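# Hang necklace behind jewelry box lid tabs

## Task

Drape the necklace over at least one of the small tabs on the inside of the jewelry box lid so that it runs behind that tab and dangles down on both sides of it, with the entire necklace lying within the box. The box must remain upright, the arrangement must stay in place on its own without any gripper supporting it, and at the end the grippers must have released the necklace and pulled away.

## Robot and tools

Robot: two six-joint arms, left_arm and right_arm, each ending in a two-finger parallel gripper with a wrist camera. The base of left_arm sits at (-0.047, +0.235, 0) m and the base of right_arm at (-0.030, -0.298, 0) m, both turned slightly about z. Joint ranges in rad, from base to hand: waist -2.618 to 3.054, shoulder 0 to 3.142, elbow 0 to 3.142, wrist pitch -1.571 to 1.571, wrist yaw -1.571 to 1.571, wrist roll -2.094 to 2.094. The elbows never fully straighten.

Frames: every pose uses one scene frame. Its origin is on the tabletop midway between the arms. +x points out across the table, +y points toward left_arm, and +z points up. The names left and right label the arms, not image sides. In a gripper's own frame the fingers extend along +z and close along y. The reported end_effector_position is the point between the pads, roughly 1 cm short of the fingertips.

Row format: a row is always 16 numbers covering both arms, even if only one moves. The first 8 are left_arm: x, y, z (metres), qw, qx, qy, qz (quaternion, w first), opening. The last 8 are the same for right_arm. Position and quaternion form an absolute pose target in the scene frame, not an offset. Opening runs from -1 (closed) to +1 (fully open, 0.094 m). To keep an arm still, resend its last reported position and quaternion plus its intended opening in every row. To hold a gripper's orientation steady, keep sending the same target quaternion, not the drifted one read back.

execute_actions: argument actions is a list with zero or one item. An empty list just returns the current state. An action item has rows (1 to 15 rows of 16 numbers) and optional steps (at most 15, default 15). Each step lasts 1/30 s and consumes one row; if rows run out, the last one repeats. A wait item has only steps (up to 300), counted from the previous result, so thinking time is included. Optional pictures (boolean) turns camera images on or off. A call is refused, sending nothing, if any target lies more than 0.6 m from that arm's last reported position along any gripper axis.

move: target is one 16-number row as above. speed is in m/s, 0.002 to 0.5, default 0.25; rotation is capped at twice that value in rad/s. Both grippers travel in straight lines and arrive together, over 0.5 to 10 s; longer paths are cut off at 10 s. The opening is applied at the start. Paths ignore obstacles and the other arm, grippers lag and may stray or overshoot the speed, especially near full reach. Faster moves and targets set deeper past a contact hit and press harder. The result adds a move: line giving the ending (done, off_target, moving, held, fault), any limits (paced means the pose was clipped; held means a check blocked steps, after which the arm may lurch), and each gripper's distance from its target.

wait: seconds from 0 to 10; the robot receives nothing new.

zoom_image: camera is cam_high, cam_left_wrist or cam_right_wrist; region is [x0, y0, x1, y1] in pixels with (0, 0) at top left, no larger than 504 by 504. cam_high is 504x504; the two wrist cameras are 616x616 fisheye.

read_manual: section defaults to licences; only returns licence text.

finished_scene: scene is an integer; it ends and grades the current scene irreversibly, so call it only after releasing and retreating.

Motion behaviour: each step the command is clipped to within 70 mm and 16 degrees of the measured pose, and position wins over orientation when both cannot be met. After an action, an arm continues only to its last clipped pose, so compare the reported pose with your target and send the remainder. Arms often stop a centimetre or more short, usually low, and printed positions can be off at long reach. The simulation keeps running while you think.

Result lines: a state line gives each gripper's position and quaternion. grip_measured gives finger opening on the command scale; the last value of Joint positions gives it in metres. A Hand target line shows where the controller is driving each gripper. pose unreachable means the clearance check altered or blocked a command for the named arm; HELD marks the affected steps. Joint torques are noisy and offset. MOTOR HOT warns at 75 °C; at 90 °C the arm stops for 10 s, and at 100 °C it goes limp and falls; these stops appear as OVER-TEMPERATURE FAULT or FAULT lines. Avoid long holding under load.

Gripping: to hold, command an opening below grip_measured, about 0.03 lower for a firm grip. A thin chain under about 2 mm receives weaker pad force, so grip it deliberately. Readings may be off by about 1 mm.

Suggested order: look, locate box, lid tabs and necklace in cam_high and zoom views; open and descend on the necklace slowly; close; lift; carry it above the lid; lower it over a tab so chain falls on both sides inside the box; open; rise straight up and away; check images; then call finished_scene.

Avoid: dropping the necklace outside the box, tipping the box, pushing anything off the table, hard presses, fast contact, and letting the arms strike each other. Occasional tugs on held items or nudges to loose objects may occur.

Each tool is called after ">>>" by a JSON object that holds its "op" and its "data".

## Session

>>> {"op": "execute_actions", "data": {"actions": []}}

Scene clock: 0.00 s of 4800.00 s.
left_arm: end_effector_position=(+0.4523, +0.5052, +0.1173) grip_measured=+1.000 end_effector_quat_wxyz=(+0.426, -0.184, +0.820, +0.336) | right_arm: end_effector_position=(+0.0376, -0.5754, +0.1983) grip_measured=+1.000 end_effector_quat_wxyz=(+0.300, +0.870, +0.214, -0.328)
Joint positions: left_arm=[ 0.252  2.056  1.281  0.29  -0.49   0.204  0.094] | right_arm=[-0.935  1.276  1.043 -1.03   0.885  1.681  0.094]
Joint velocities: left_arm=[-0.007 -0.017  0.002 -0.007  0.007 -0.022  0.   ] | right_arm=[-0.002  0.007  0.007 -0.037  0.022  0.007  0.   ]
Joint torques (N m, as the arm reports them, + toward a larger angle): no reading
Hand target (left_arm): +0.454, +0.507, +0.130; +0.437, -0.188, +0.812, +0.338
Hand target (right_arm): +0.036, -0.577, +0.206; +0.309, +0.866, +0.209, -0.334

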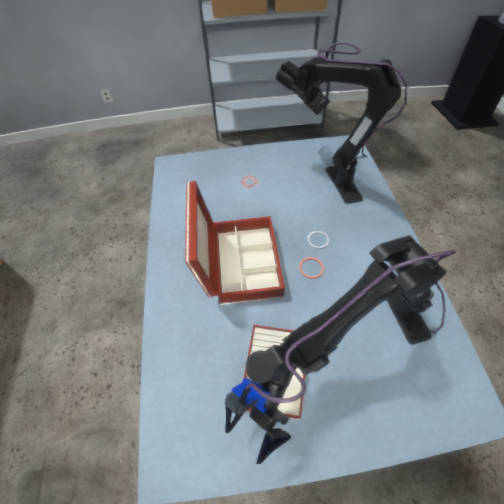

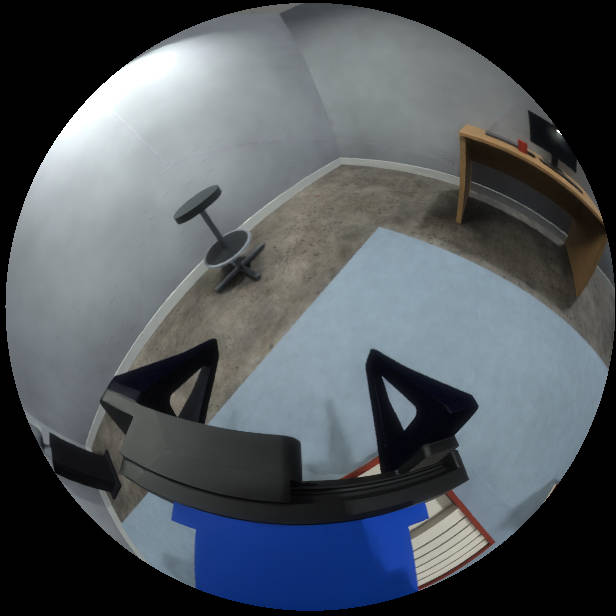

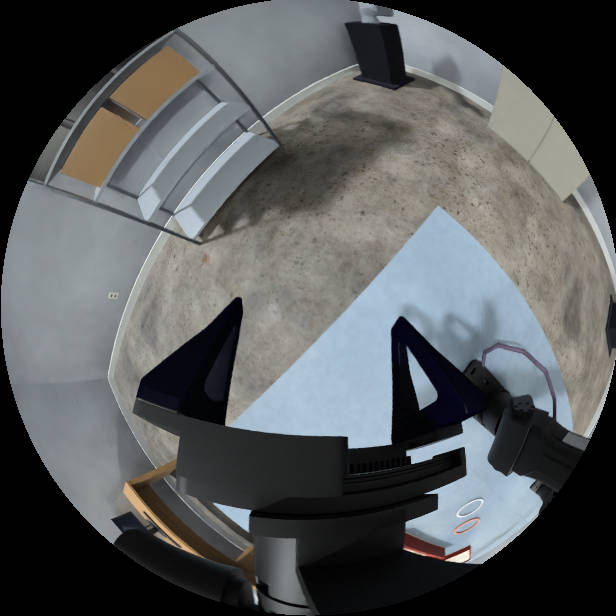

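>>> {"op": "move", "data": {"target": [0.25,0.3,0.35,0.17,0,0.985,0,1, 0.2,-0.3,0.35,0.17,0,0.985,0,1]}}

Scene clock: 8.13 s of 4800.00 s.
left_arm: end_effector_position=(+0.2490, +0.3051, +0.3488) grip_measured=+1.000 end_effector_quat_wxyz=(+0.270, -0.013, +0.962, +0.028) | right_arm: end_effector_position=(+0.2009, -0.3023, +0.3434) grip_measured=+1.000 end_effector_quat_wxyz=(+0.295, +0.002, +0.955, -0.016)
Joint positions: left_arm=[ 0.185  1.487  2.037 -1.576  0.085  0.23   0.094] | right_arm=[-0.103  1.183  1.77  -1.559  0.031 -0.005  0.094]
Joint velocities: left_arm=[ 0.007  0.002  0.002  0.007 -0.007  0.007  0.   ] | right_arm=[-0.017  0.022 -0.012  0.037 -0.081 -0.051  0.   ]
Joint torques (N m, as the arm reports them, + toward a larger angle): left_arm=[-0.54 -6.05  3.29  1.1   0.15  0.04] | right_arm=[ 0.62 -0.19  7.71  1.67 -0.07 -0.06]
Hand target (left_arm): +0.245, +0.299, +0.350; +0.273, -0.004, +0.962, +0.021
Hand target (right_arm): +0.203, -0.299, +0.351; +0.304, -0.007, +0.953, -0.011
Off the commanded pose (left_arm): 0.005 m, 12 deg.
Off the commanded pose (right_arm): 0.007 m, 15 deg.
joint sent to its limit (left arm) — the command would take joint 4 (wrist pitch) past its lower limit, so that joint was sent only as far as its limit.
joint sent to its limit (right arm) — the command would take joint 4 (wrist pitch) past its lower limit, so that joint was sent only as far as its limit.
move: off_target (left_arm, right_arm)

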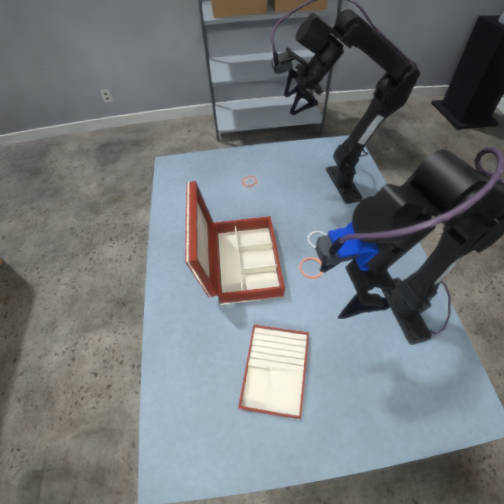

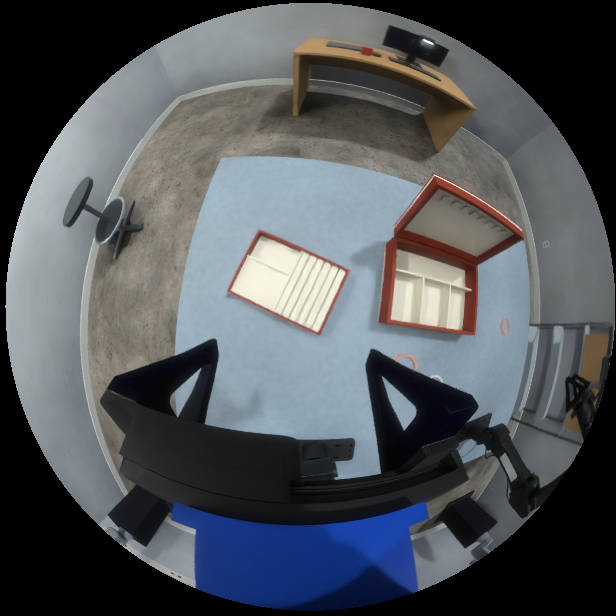

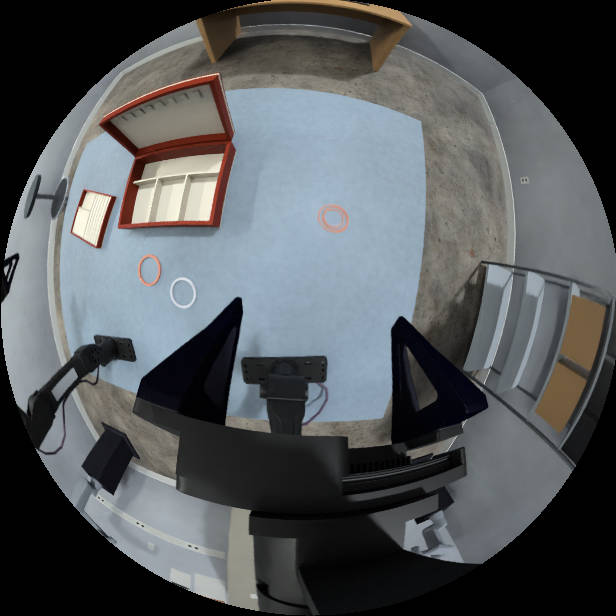

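>>> {"op": "zoom_image", "data": {"camera": "cam_right_wrist", "region": [290, 180, 380, 260]}}

>>> {"op": "zoom_image", "data": {"camera": "cam_right_wrist", "region": [90, 60, 250, 240]}}

Region (290, 180, 380, 260) of cam_right_wrist's 616x616 image, scaled by 5.600, with more detail than that image has.

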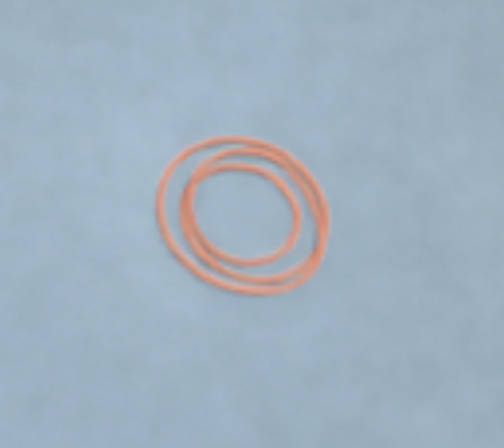

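Region (90, 60, 250, 240) of cam_right_wrist's 616x616 image, scaled by 2.800, with more detail than that image has.

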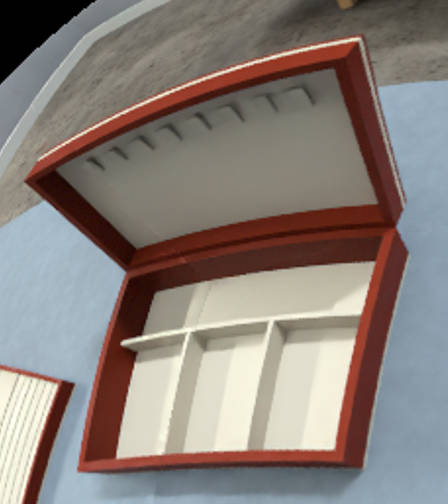

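>>> {"op": "move", "data": {"target": [0.2,0.3,0.3,0.27,0,0.962,0,1, 0.3,-0.34,0.12,0,0,1,0,1]}}

Scene clock: 14.40 s of 4800.00 s.
left_arm: end_effector_position=(+0.2016, +0.3021, +0.2966) grip_measured=+1.000 end_effector_quat_wxyz=(+0.257, -0.005, +0.966, +0.002) | right_arm: end_effector_position=(+0.2801, -0.3347, +0.1068) grip_measured=+1.000 end_effector_quat_wxyz=(-0.035, +0.001, +0.999, +0.009)
Joint positions: left_arm=[ 0.292  1.239  1.612 -1.454  0.182  0.331  0.094] | right_arm=[-0.23   1.796  1.471 -1.318 -0.01  -0.126  0.094]
Joint velocities: left_arm=[ 0.007 -0.007 -0.007 -0.037 -0.022  0.051  0.   ] | right_arm=[ 0.007 -0.012 -0.012  0.022 -0.007 -0.022  0.   ]
Joint torques (N m, as the arm reports them, + toward a larger angle): left_arm=[ 0.63 -4.87  3.89  1.2   0.29  0.02] | right_arm=[ -0.58 -10.73   8.41   0.74   0.02  -0.06]
Hand target (left_arm): +0.200, +0.300, +0.301; +0.271, -0.000, +0.963, +0.001
Hand target (right_arm): +0.294, -0.339, +0.119; +0.001, +0.001, +1.000, +0.005
Off the commanded pose (left_arm): 0.004 m, 2 deg.
Off the commanded pose (right_arm): 0.024 m, 4 deg.
After step 90, 1.60 s passed at rest.
move: off_target (right_arm)

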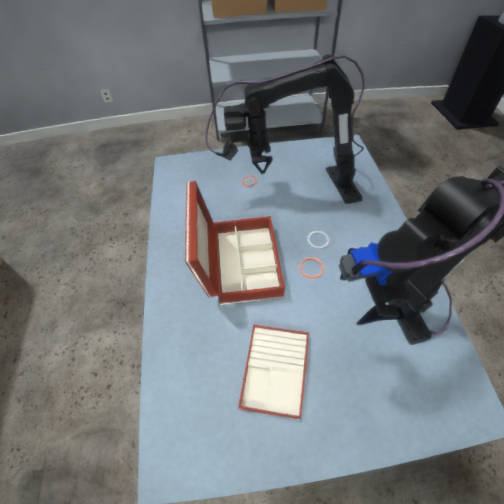

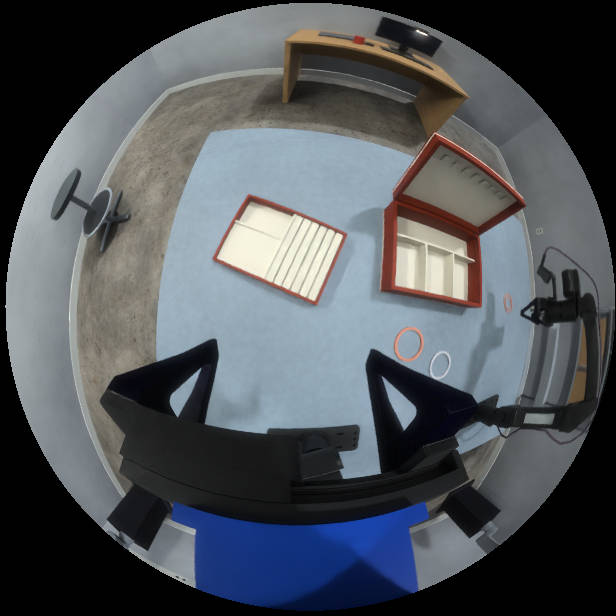

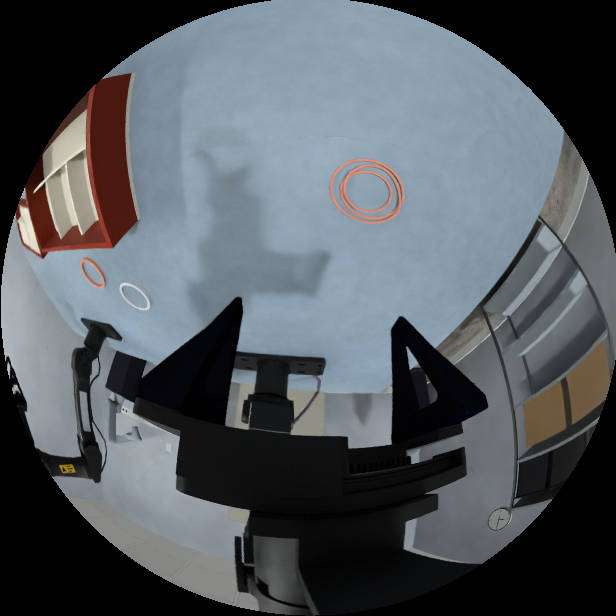

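>>> {"op": "move", "data": {"target": [0.2,0.3,0.3,0.27,0,0.962,0,1, 0.33,-0.375,0.05,0,0,1,0,1], "speed": 0.1}}

Scene clock: 18.07 s of 4800.00 s.
left_arm: end_effector_position=(+0.2020, +0.3020, +0.2968) grip_measured=+1.000 end_effector_quat_wxyz=(+0.258, -0.004, +0.966, +0.002) | right_arm: end_effector_position=(+0.3209, -0.3695, +0.0472) grip_measured=+1.000 end_effector_quat_wxyz=(-0.018, -0.000, +1.000, +0.005)
Joint positions: left_arm=[ 0.292  1.239  1.612 -1.453  0.183  0.332  0.094] | right_arm=[-0.308  1.976  1.471 -1.103 -0.002 -0.206  0.094]
Joint velocities: left_arm=[-0.002  0.007 -0.002 -0.051 -0.022  0.081  0.   ] | right_arm=[-0.007  0.002  0.002  0.022 -0.022 -0.022  0.   ]
Joint torques (N m, as the arm reports them, + toward a larger angle): left_arm=[ 0.58 -5.    3.67  1.2   0.23  0.06] | right_arm=[ -0.62 -11.05   6.35   0.8    0.01  -0.09]
Hand target (left_arm): +0.200, +0.300, +0.300; +0.270, +0.000, +0.963, +0.000
Hand target (right_arm): +0.329, -0.374, +0.049; +0.000, -0.000, +1.000, +0.000
Off the commanded pose (left_arm): 0.004 m, 2 deg.
Off the commanded pose (right_arm): 0.011 m, 2 deg.
move: off_target (right_arm)

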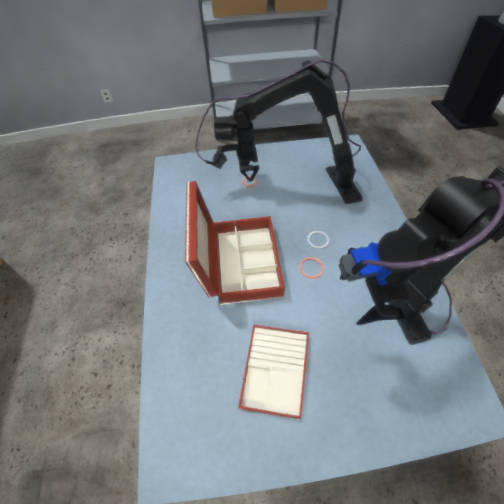

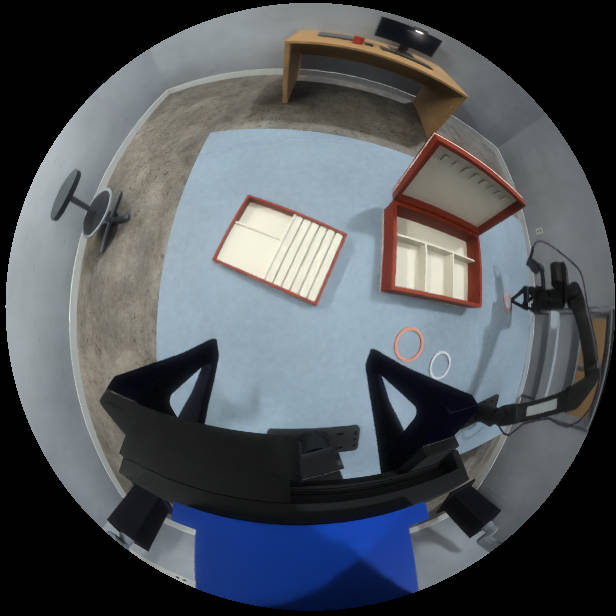

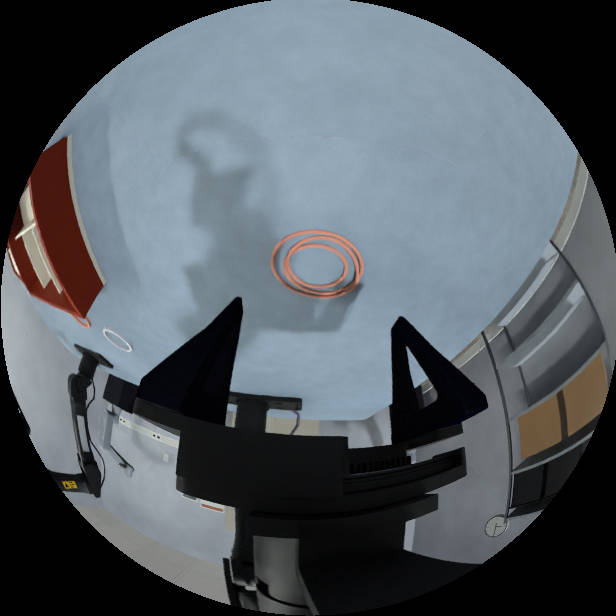

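>>> {"op": "move", "data": {"target": [0.27,0.05,0.2,0.6,0,0.8,0,1, 0.33,-0.343,0.025,0,0,1,0,-0.7], "speed": 0.1}}

Scene clock: 27.90 s of 4800.00 s.
left_arm: end_effector_position=(+0.2707, +0.0472, +0.2006) grip_measured=+1.000 end_effector_quat_wxyz=(+0.593, +0.002, +0.805, -0.005) | right_arm: end_effector_position=(+0.3259, -0.3454, +0.0299) grip_measured=-0.698 end_effector_quat_wxyz=(-0.005, +0.001, +1.000, +0.002)
Joint positions: left_arm=[-0.999  1.249  0.668  0.121 -0.839 -0.359  0.094] | right_arm=[-0.239  1.976  1.4   -1.007 -0.002 -0.135  0.014]
Joint velocities: left_arm=[-0.007 -0.007  0.007  0.022 -0.007 -0.007  0.   ] | right_arm=[-0.007  0.007 -0.007  0.007 -0.081 -0.037 -0.001]
Joint torques (N m, as the arm reports them, + toward a larger angle): left_arm=[-0.48 -4.1   5.14  1.73 -0.39  0.09] | right_arm=[ 0.65 -9.88  5.21  0.9   0.05  0.08]
Hand target (left_arm): +0.270, +0.049, +0.199; +0.596, +0.003, +0.803, +0.004
Hand target (right_arm): +0.329, -0.343, +0.025; -0.001, -0.000, +1.000, -0.001
Off the commanded pose (left_arm): 0.003 m, 1 deg.
Off the commanded pose (right_arm): 0.007 m, 1 deg.
After step 90, 2.33 s passed at rest.
move: done

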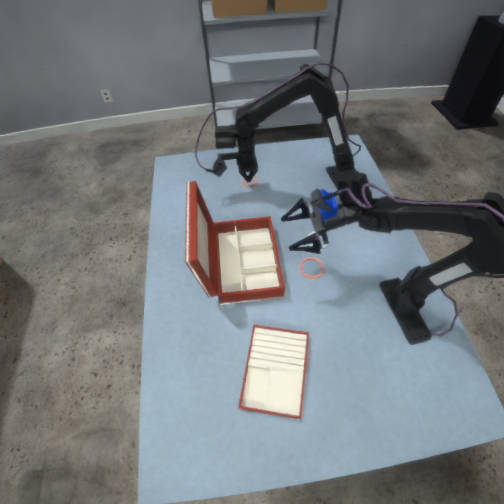

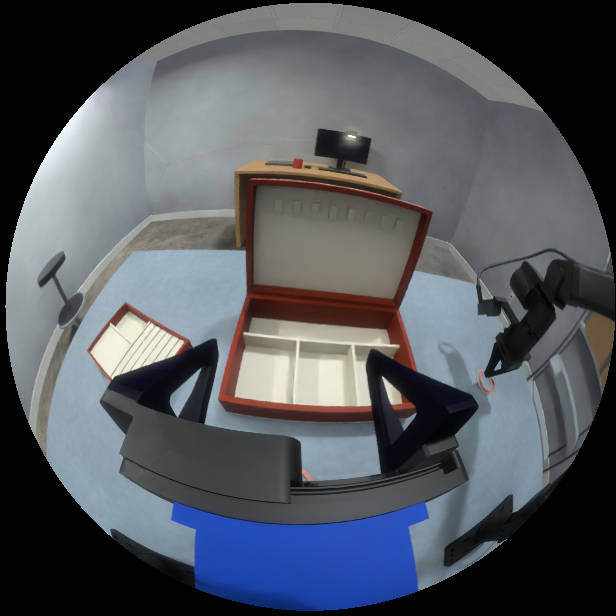

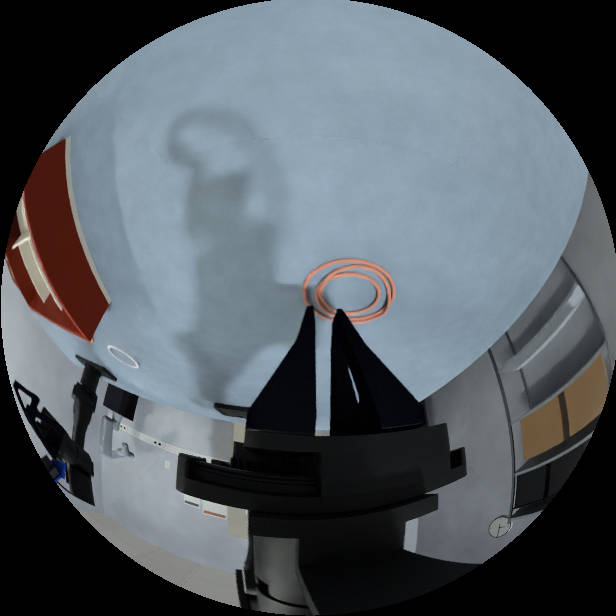

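>>> {"op": "move", "data": {"target": [0.27,0.05,0.2,0.6,0,0.8,0,1, 0.33,-0.325,0.017,0,0,1,0,-0.7], "speed": 0.05}}

>>> {"op": "zoom_image", "data": {"camera": "cam_left_wrist", "region": [240, 170, 440, 300]}}

>>> {"op": "zoom_image", "data": {"camera": "cam_right_wrist", "region": [260, 240, 440, 360]}}

Scene clock: 32.20 s of 4800.00 s.
left_arm: end_effector_position=(+0.2705, +0.0476, +0.1988) grip_measured=+1.000 end_effector_quat_wxyz=(+0.596, +0.002, +0.803, -0.006) | right_arm: end_effector_position=(+0.3248, -0.3266, +0.0192) grip_measured=-0.698 end_effector_quat_wxyz=(-0.011, -0.001, +1.000, +0.002)
Joint positions: left_arm=[-0.999  1.249  0.653  0.146 -0.84  -0.354  0.094] | right_arm=[-0.187  1.989  1.373 -0.978 -0.002 -0.087  0.014]
Joint velocities: left_arm=[-0.002  0.022 -0.012  0.022  0.081 -0.037  0.   ] | right_arm=[ 0.002 -0.017  0.002 -0.007 -0.007  0.022 -0.   ]
Joint torques (N m, as the arm reports them, + toward a larger angle): left_arm=[-0.19 -4.7   5.23  1.66 -0.36  0.06] | right_arm=[  0.46 -10.67   5.19   0.87   0.03   0.1 ]
Hand target (left_arm): +0.270, +0.050, +0.200; +0.600, +0.000, +0.800, -0.000
Hand target (right_arm): +0.329, -0.325, +0.017; -0.001, -0.000, +1.000, -0.000
Off the commanded pose (left_arm): 0.003 m, 1 deg.
Off the commanded pose (right_arm): 0.006 m, 1 deg.
After step 90, 0.47 s passed at rest.
move: done

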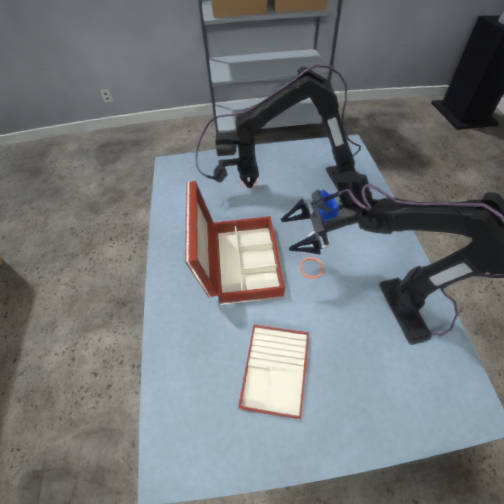

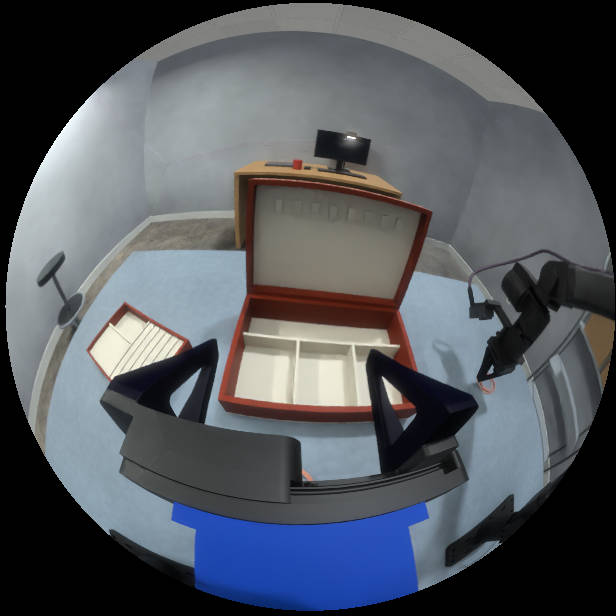

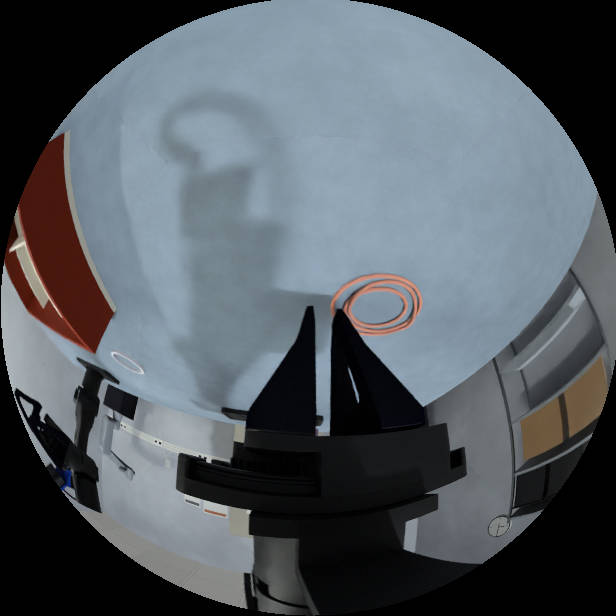

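Region (240, 170, 440, 300) of cam_left_wrist's 616x616 image, scaled by 2.520, with more detail than that image has; it fills the top 328 rows of this view, and the rest is white.

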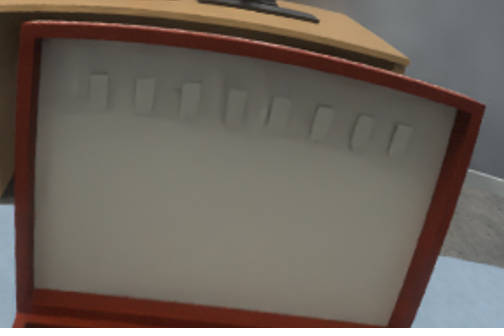

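Region (260, 240, 440, 360) of cam_right_wrist's 616x616 image, scaled by 2.800, with more detail than that image has.

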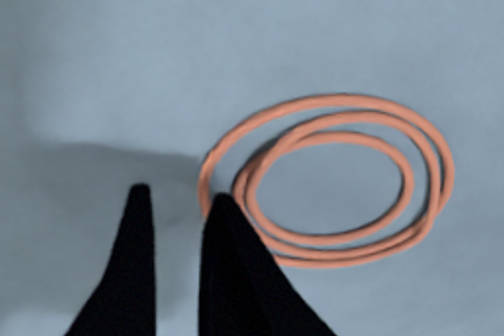

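>>> {"op": "move", "data": {"target": [0.27,0.05,0.2,0.6,0,0.8,0,1, 0.33,-0.328,0.006,0,0,1,0,-0.7], "speed": 0.02}}

>>> {"op": "zoom_image", "data": {"camera": "cam_right_wrist", "region": [260, 240, 440, 360]}}

Scene clock: 36.37 s of 4800.00 s.
left_arm: end_effector_position=(+0.2706, +0.0475, +0.1991) grip_measured=+1.000 end_effector_quat_wxyz=(+0.596, +0.001, +0.803, -0.007) | right_arm: end_effector_position=(+0.3250, -0.3266, +0.0077) grip_measured=-0.698 end_effector_quat_wxyz=(-0.011, -0.000, +1.000, +0.002)
Joint positions: left_arm=[-0.999  1.249  0.653  0.148 -0.84  -0.353  0.094] | right_arm=[-0.187  2.006  1.351 -0.938 -0.002 -0.085  0.014]
Joint velocities: left_arm=[ 0.002 -0.007 -0.022 -0.11  -0.037 -0.081  0.   ] | right_arm=[-0.007 -0.007 -0.002 -0.022  0.037  0.051  0.001]
Joint torques (N m, as the arm reports them, + toward a larger angle): left_arm=[-0.18 -4.71  5.2   1.71 -0.36  0.06] | right_arm=[ -0.15 -10.82   5.15   0.88   0.04  -0.02]
Hand target (left_arm): +0.270, +0.050, +0.200; +0.600, -0.000, +0.800, +0.000
Hand target (right_arm): +0.330, -0.328, +0.006; -0.000, -0.000, +1.000, -0.000
Off the commanded pose (left_arm): 0.003 m, 1 deg.
Off the commanded pose (right_arm): 0.005 m, 1 deg.
After step 90, 0.17 s passed at rest.
move: done

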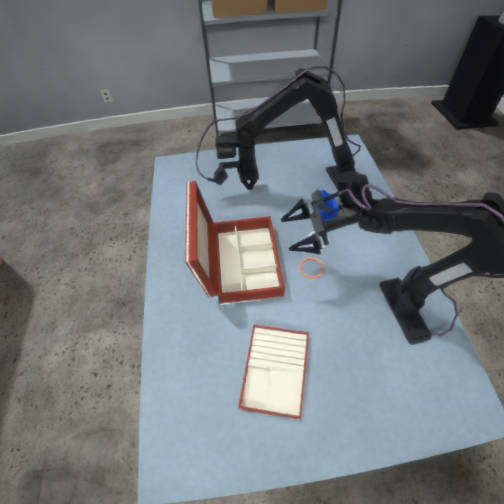

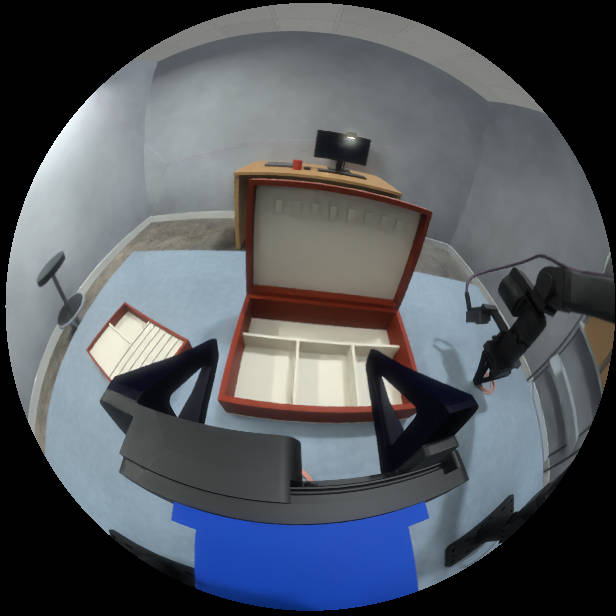

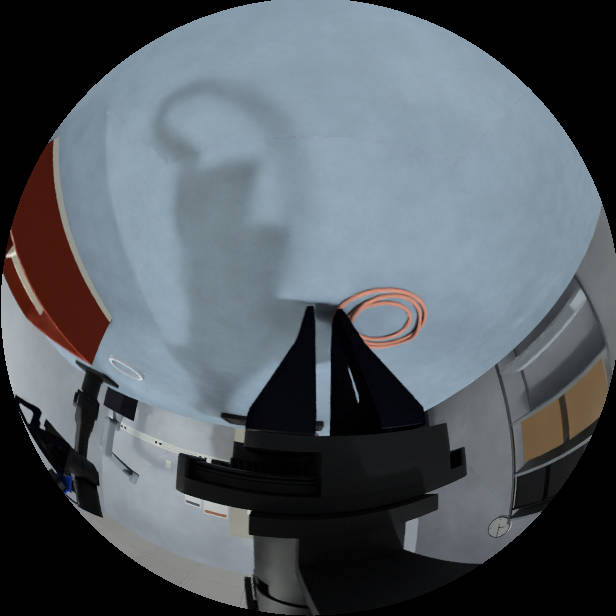

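Region (260, 240, 440, 360) of cam_right_wrist's 616x616 image, scaled by 2.800, with more detail than that image has.

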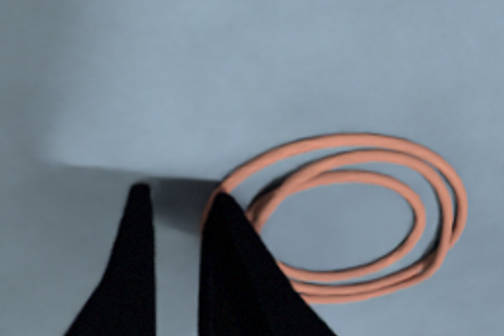

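>>> {"op": "move", "data": {"target": [0.27,0.05,0.2,0.6,0,0.8,0,1, 0.325,-0.334,0.012,0,0,1,0,-0.7], "speed": 0.02}}

>>> {"op": "zoom_image", "data": {"camera": "cam_right_wrist", "region": [260, 240, 440, 360]}}

Scene clock: 39.00 s of 4800.00 s.
left_arm: end_effector_position=(+0.2706, +0.0475, +0.1991) grip_measured=+1.000 end_effector_quat_wxyz=(+0.596, +0.002, +0.803, -0.007) | right_arm: end_effector_position=(+0.3253, -0.3307, +0.0077) grip_measured=-0.698 end_effector_quat_wxyz=(-0.010, +0.000, +1.000, +0.002)
Joint positions: left_arm=[-0.999  1.249  0.653  0.148 -0.84  -0.353  0.094] | right_arm=[-0.199  2.006  1.351 -0.935 -0.002 -0.096  0.014]
Joint velocities: left_arm=[-0.007  0.002 -0.012  0.051  0.022  0.007  0.   ] | right_arm=[-0.007 -0.007 -0.012  0.022  0.051  0.066  0.   ]
Joint torques (N m, as the arm reports them, + toward a larger angle): left_arm=[-0.2  -4.71  5.21  1.7  -0.36  0.07] | right_arm=[ -0.6  -13.13   4.55   0.72   0.04  -0.07]
Hand target (left_arm): +0.270, +0.050, +0.200; +0.600, +0.000, +0.800, +0.000
Hand target (right_arm): +0.325, -0.334, +0.012; -0.000, -0.000, +1.000, -0.000
Off the commanded pose (left_arm): 0.003 m, 1 deg.
Off the commanded pose (right_arm): 0.005 m, 1 deg.
move: done

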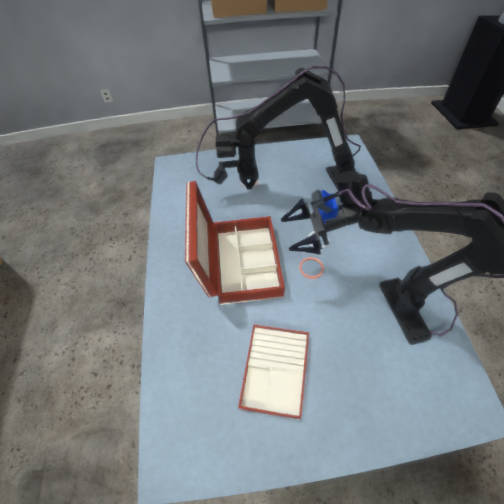

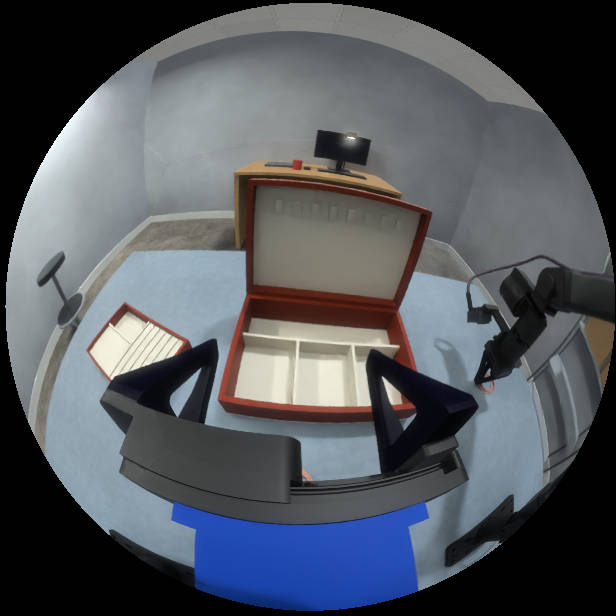

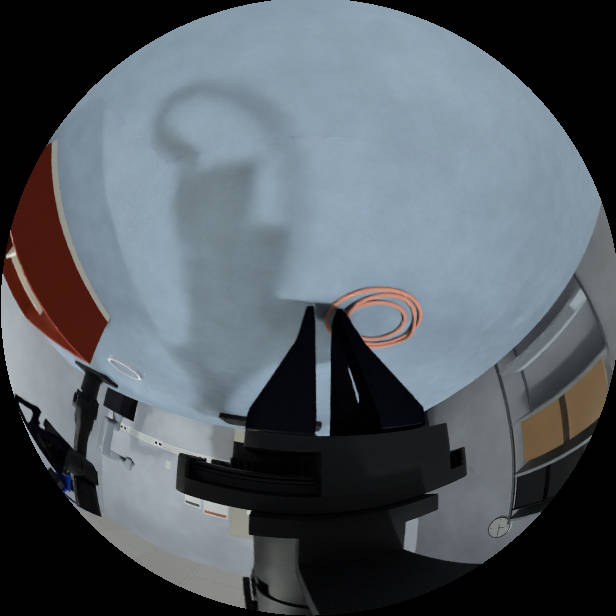

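Region (260, 240, 440, 360) of cam_right_wrist's 616x616 image, scaled by 2.800, with more detail than that image has.

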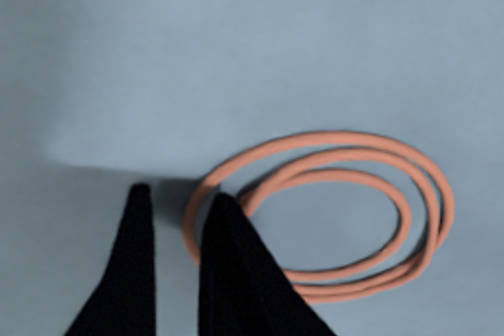

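Still above the strand. Lower a bit.

>>> {"op": "move", "data": {"target": [0.27,0.05,0.2,0.6,0,0.8,0,1, 0.327,-0.333,-0.001,0,0,1,0,-0.7], "speed": 0.01}}

>>> {"op": "zoom_image", "data": {"camera": "cam_right_wrist", "region": [260, 240, 440, 360]}}

Scene clock: 43.43 s of 4800.00 s.
left_arm: end_effector_position=(+0.2706, +0.0474, +0.1992) grip_measured=+1.000 end_effector_quat_wxyz=(+0.596, +0.001, +0.803, -0.007) | right_arm: end_effector_position=(+0.3255, -0.3307, +0.0041) grip_measured=-0.698 end_effector_quat_wxyz=(-0.006, -0.000, +1.000, +0.002)
Joint positions: left_arm=[-0.999  1.249  0.653  0.148 -0.84  -0.353  0.094] | right_arm=[-0.199  2.006  1.335 -0.912 -0.002 -0.097  0.014]
Joint velocities: left_arm=[-0.002  0.012 -0.007  0.037 -0.081 -0.037  0.   ] | right_arm=[-0.027 -0.007 -0.007 -0.007 -0.081 -0.007 -0.001]
Joint torques (N m, as the arm reports them, + toward a larger angle): left_arm=[-0.2  -4.72  5.2   1.71 -0.36  0.06] | right_arm=[ -0.33 -10.56   4.32   0.94   0.03  -0.02]
Hand target (left_arm): +0.270, +0.050, +0.200; +0.600, -0.000, +0.800, -0.000
Hand target (right_arm): +0.327, -0.333, -0.001; -0.000, +0.000, +1.000, -0.000
Off the commanded pose (left_arm): 0.003 m, 1 deg.
Off the commanded pose (right_arm): 0.006 m, 1 deg.
After step 90, 0.20 s passed at rest.
move: done

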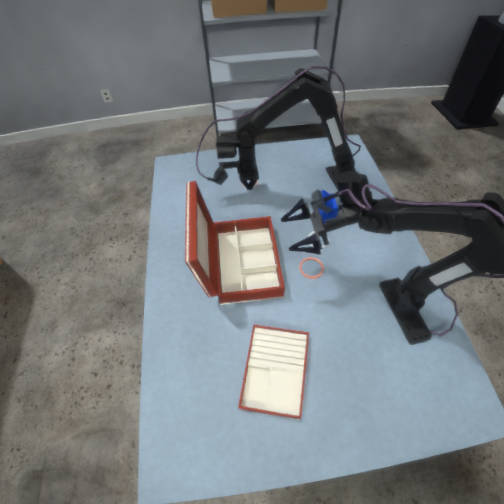

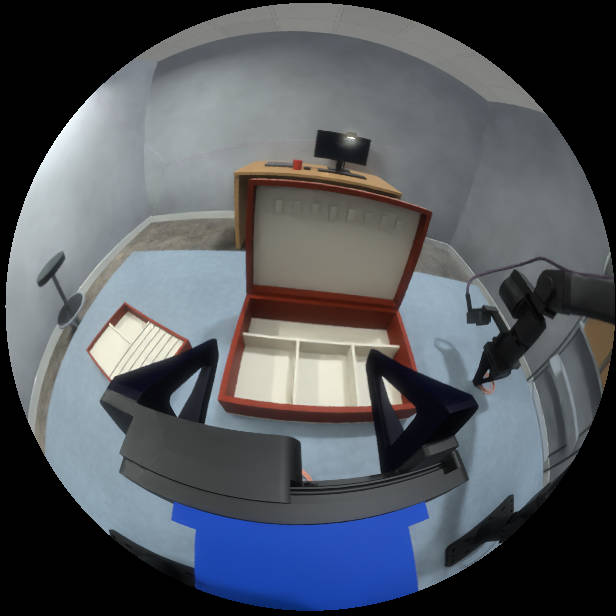

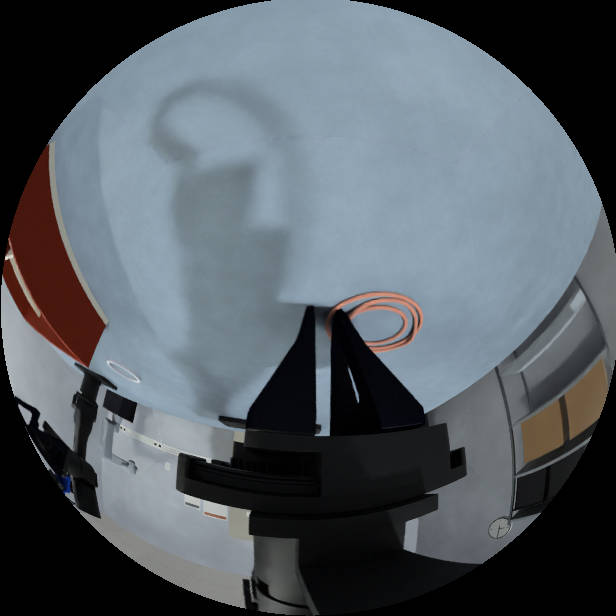

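Region (260, 240, 440, 360) of cam_right_wrist's 616x616 image, scaled by 2.800, with more detail than that image has.

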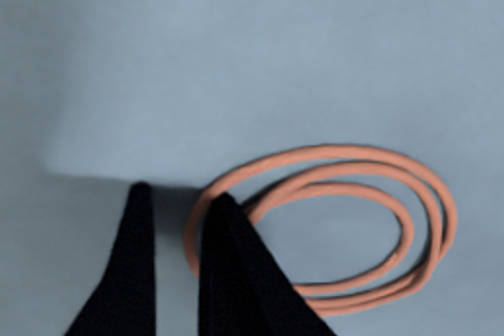

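Likely touching. Close.

>>> {"op": "move", "data": {"target": [0.27,0.05,0.2,0.6,0,0.8,0,1, 0.327,-0.333,-0.001,0,0,1,0,-1], "speed": 0.01}}

>>> {"op": "move", "data": {"target": [0.27,0.05,0.2,0.6,0,0.8,0,1, 0.327,-0.333,0.1,0,0,1,0,-1], "speed": 0.05}}

Scene clock: 46.60 s of 4800.00 s.
left_arm: end_effector_position=(+0.2706, +0.0474, +0.1992) grip_measured=+1.000 end_effector_quat_wxyz=(+0.596, +0.001, +0.803, -0.007) | right_arm: end_effector_position=(+0.3266, -0.3308, +0.0041) grip_measured=-0.974 end_effector_quat_wxyz=(-0.004, -0.000, +1.000, +0.001)
Joint positions: left_arm=[-0.999  1.249  0.653  0.148 -0.84  -0.353  0.094] | right_arm=[-0.199  2.006  1.335 -0.908 -0.002 -0.097  0.001]
Joint velocities: left_arm=[-0.012  0.002  0.002 -0.066  0.022 -0.022  0.   ] | right_arm=[-0.002  0.002 -0.007 -0.022 -0.066 -0.066  0.001]
Joint torques (N m, as the arm reports them, + toward a larger angle): left_arm=[-0.2  -4.72  5.22  1.7  -0.36  0.07] | right_arm=[ -0.35 -10.56   4.4    0.93   0.05  -0.03]
Hand target (left_arm): +0.270, +0.050, +0.200; +0.600, -0.000, +0.800, +0.000
Hand target (right_arm): +0.327, -0.333, -0.001; -0.000, -0.000, +1.000, -0.000
Off the commanded pose (left_arm): 0.003 m, 1 deg.
Off the commanded pose (right_arm): 0.006 m, 1 deg.
move: done

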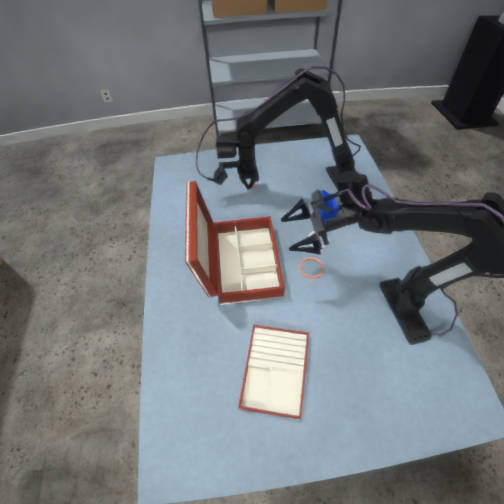

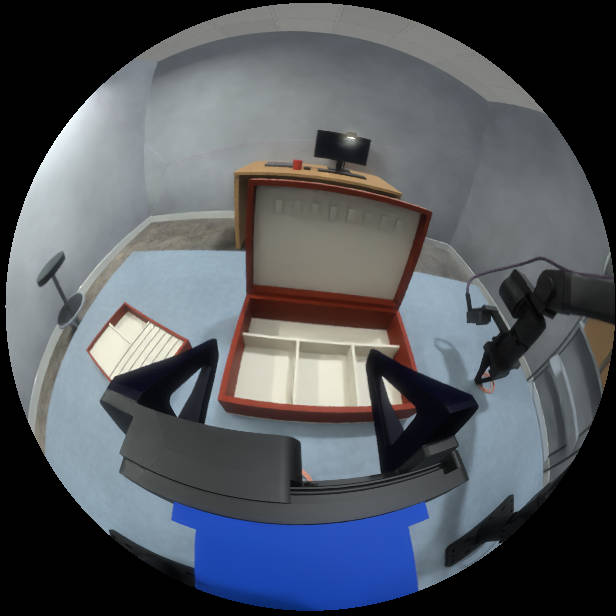

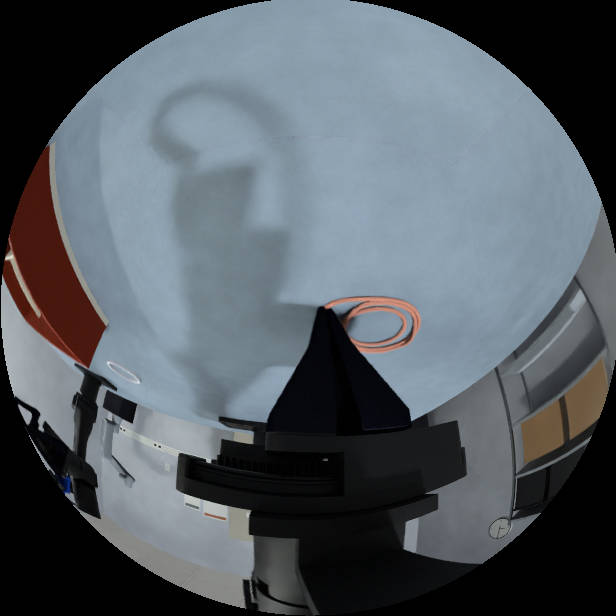

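Scene clock: 49.00 s of 4800.00 s.
left_arm: end_effector_position=(+0.2706, +0.0474, +0.1992) grip_measured=+1.000 end_effector_quat_wxyz=(+0.596, +0.001, +0.803, -0.007) | right_arm: end_effector_position=(+0.3231, -0.3305, +0.0813) grip_measured=-0.974 end_effector_quat_wxyz=(-0.023, -0.000, +1.000, +0.003)
Joint positions: left_arm=[-0.999  1.249  0.653  0.148 -0.84  -0.353  0.094] | right_arm=[-0.199  1.945  1.566 -1.238 -0.002 -0.097  0.001]
Joint velocities: left_arm=[ 0.012  0.007 -0.012  0.037 -0.007  0.007  0.   ] | right_arm=[ 0.017  0.012  0.007 -0.051  0.037  0.007 -0.001]
Joint torques (N m, as the arm reports them, + toward a larger angle): left_arm=[-0.18 -4.71  5.19  1.7  -0.36  0.06] | right_arm=[ -0.38 -13.36   8.82   0.41   0.05  -0.03]
Hand target (left_arm): +0.270, +0.050, +0.200; +0.600, -0.000, +0.800, +0.000
Hand target (right_arm): +0.329, -0.333, +0.099; +0.000, +0.000, +1.000, -0.000
Off the commanded pose (left_arm): 0.003 m, 1 deg.
Off the commanded pose (right_arm): 0.019 m, 3 deg.
move: off_target (right_arm)

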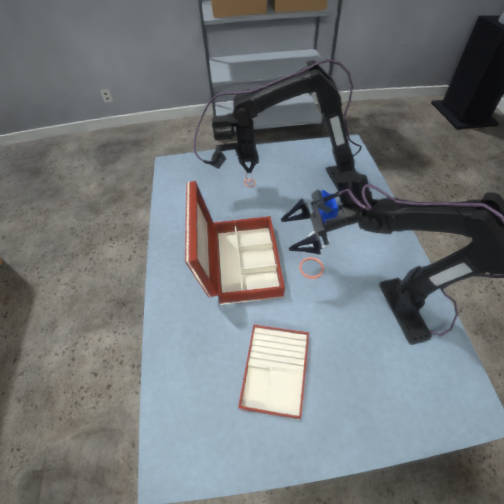

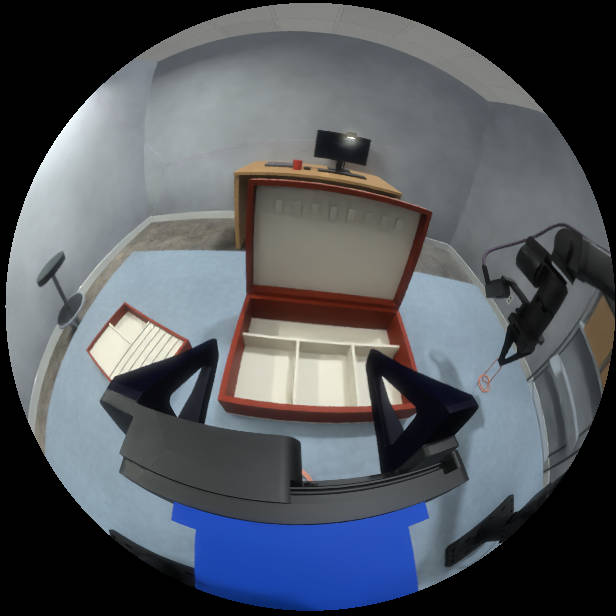

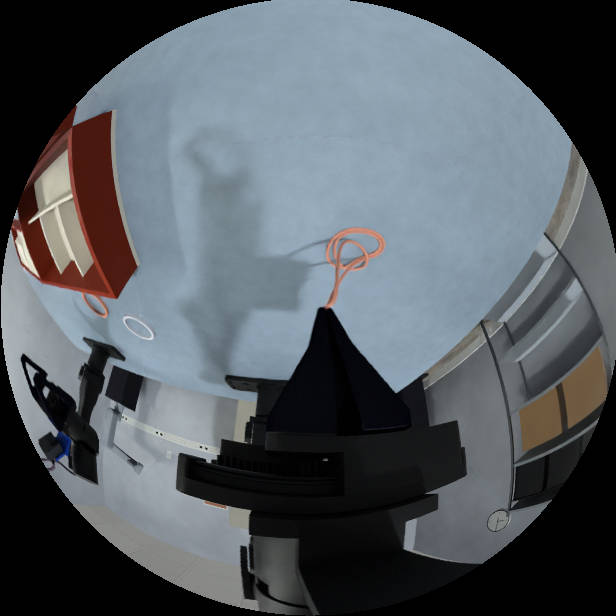

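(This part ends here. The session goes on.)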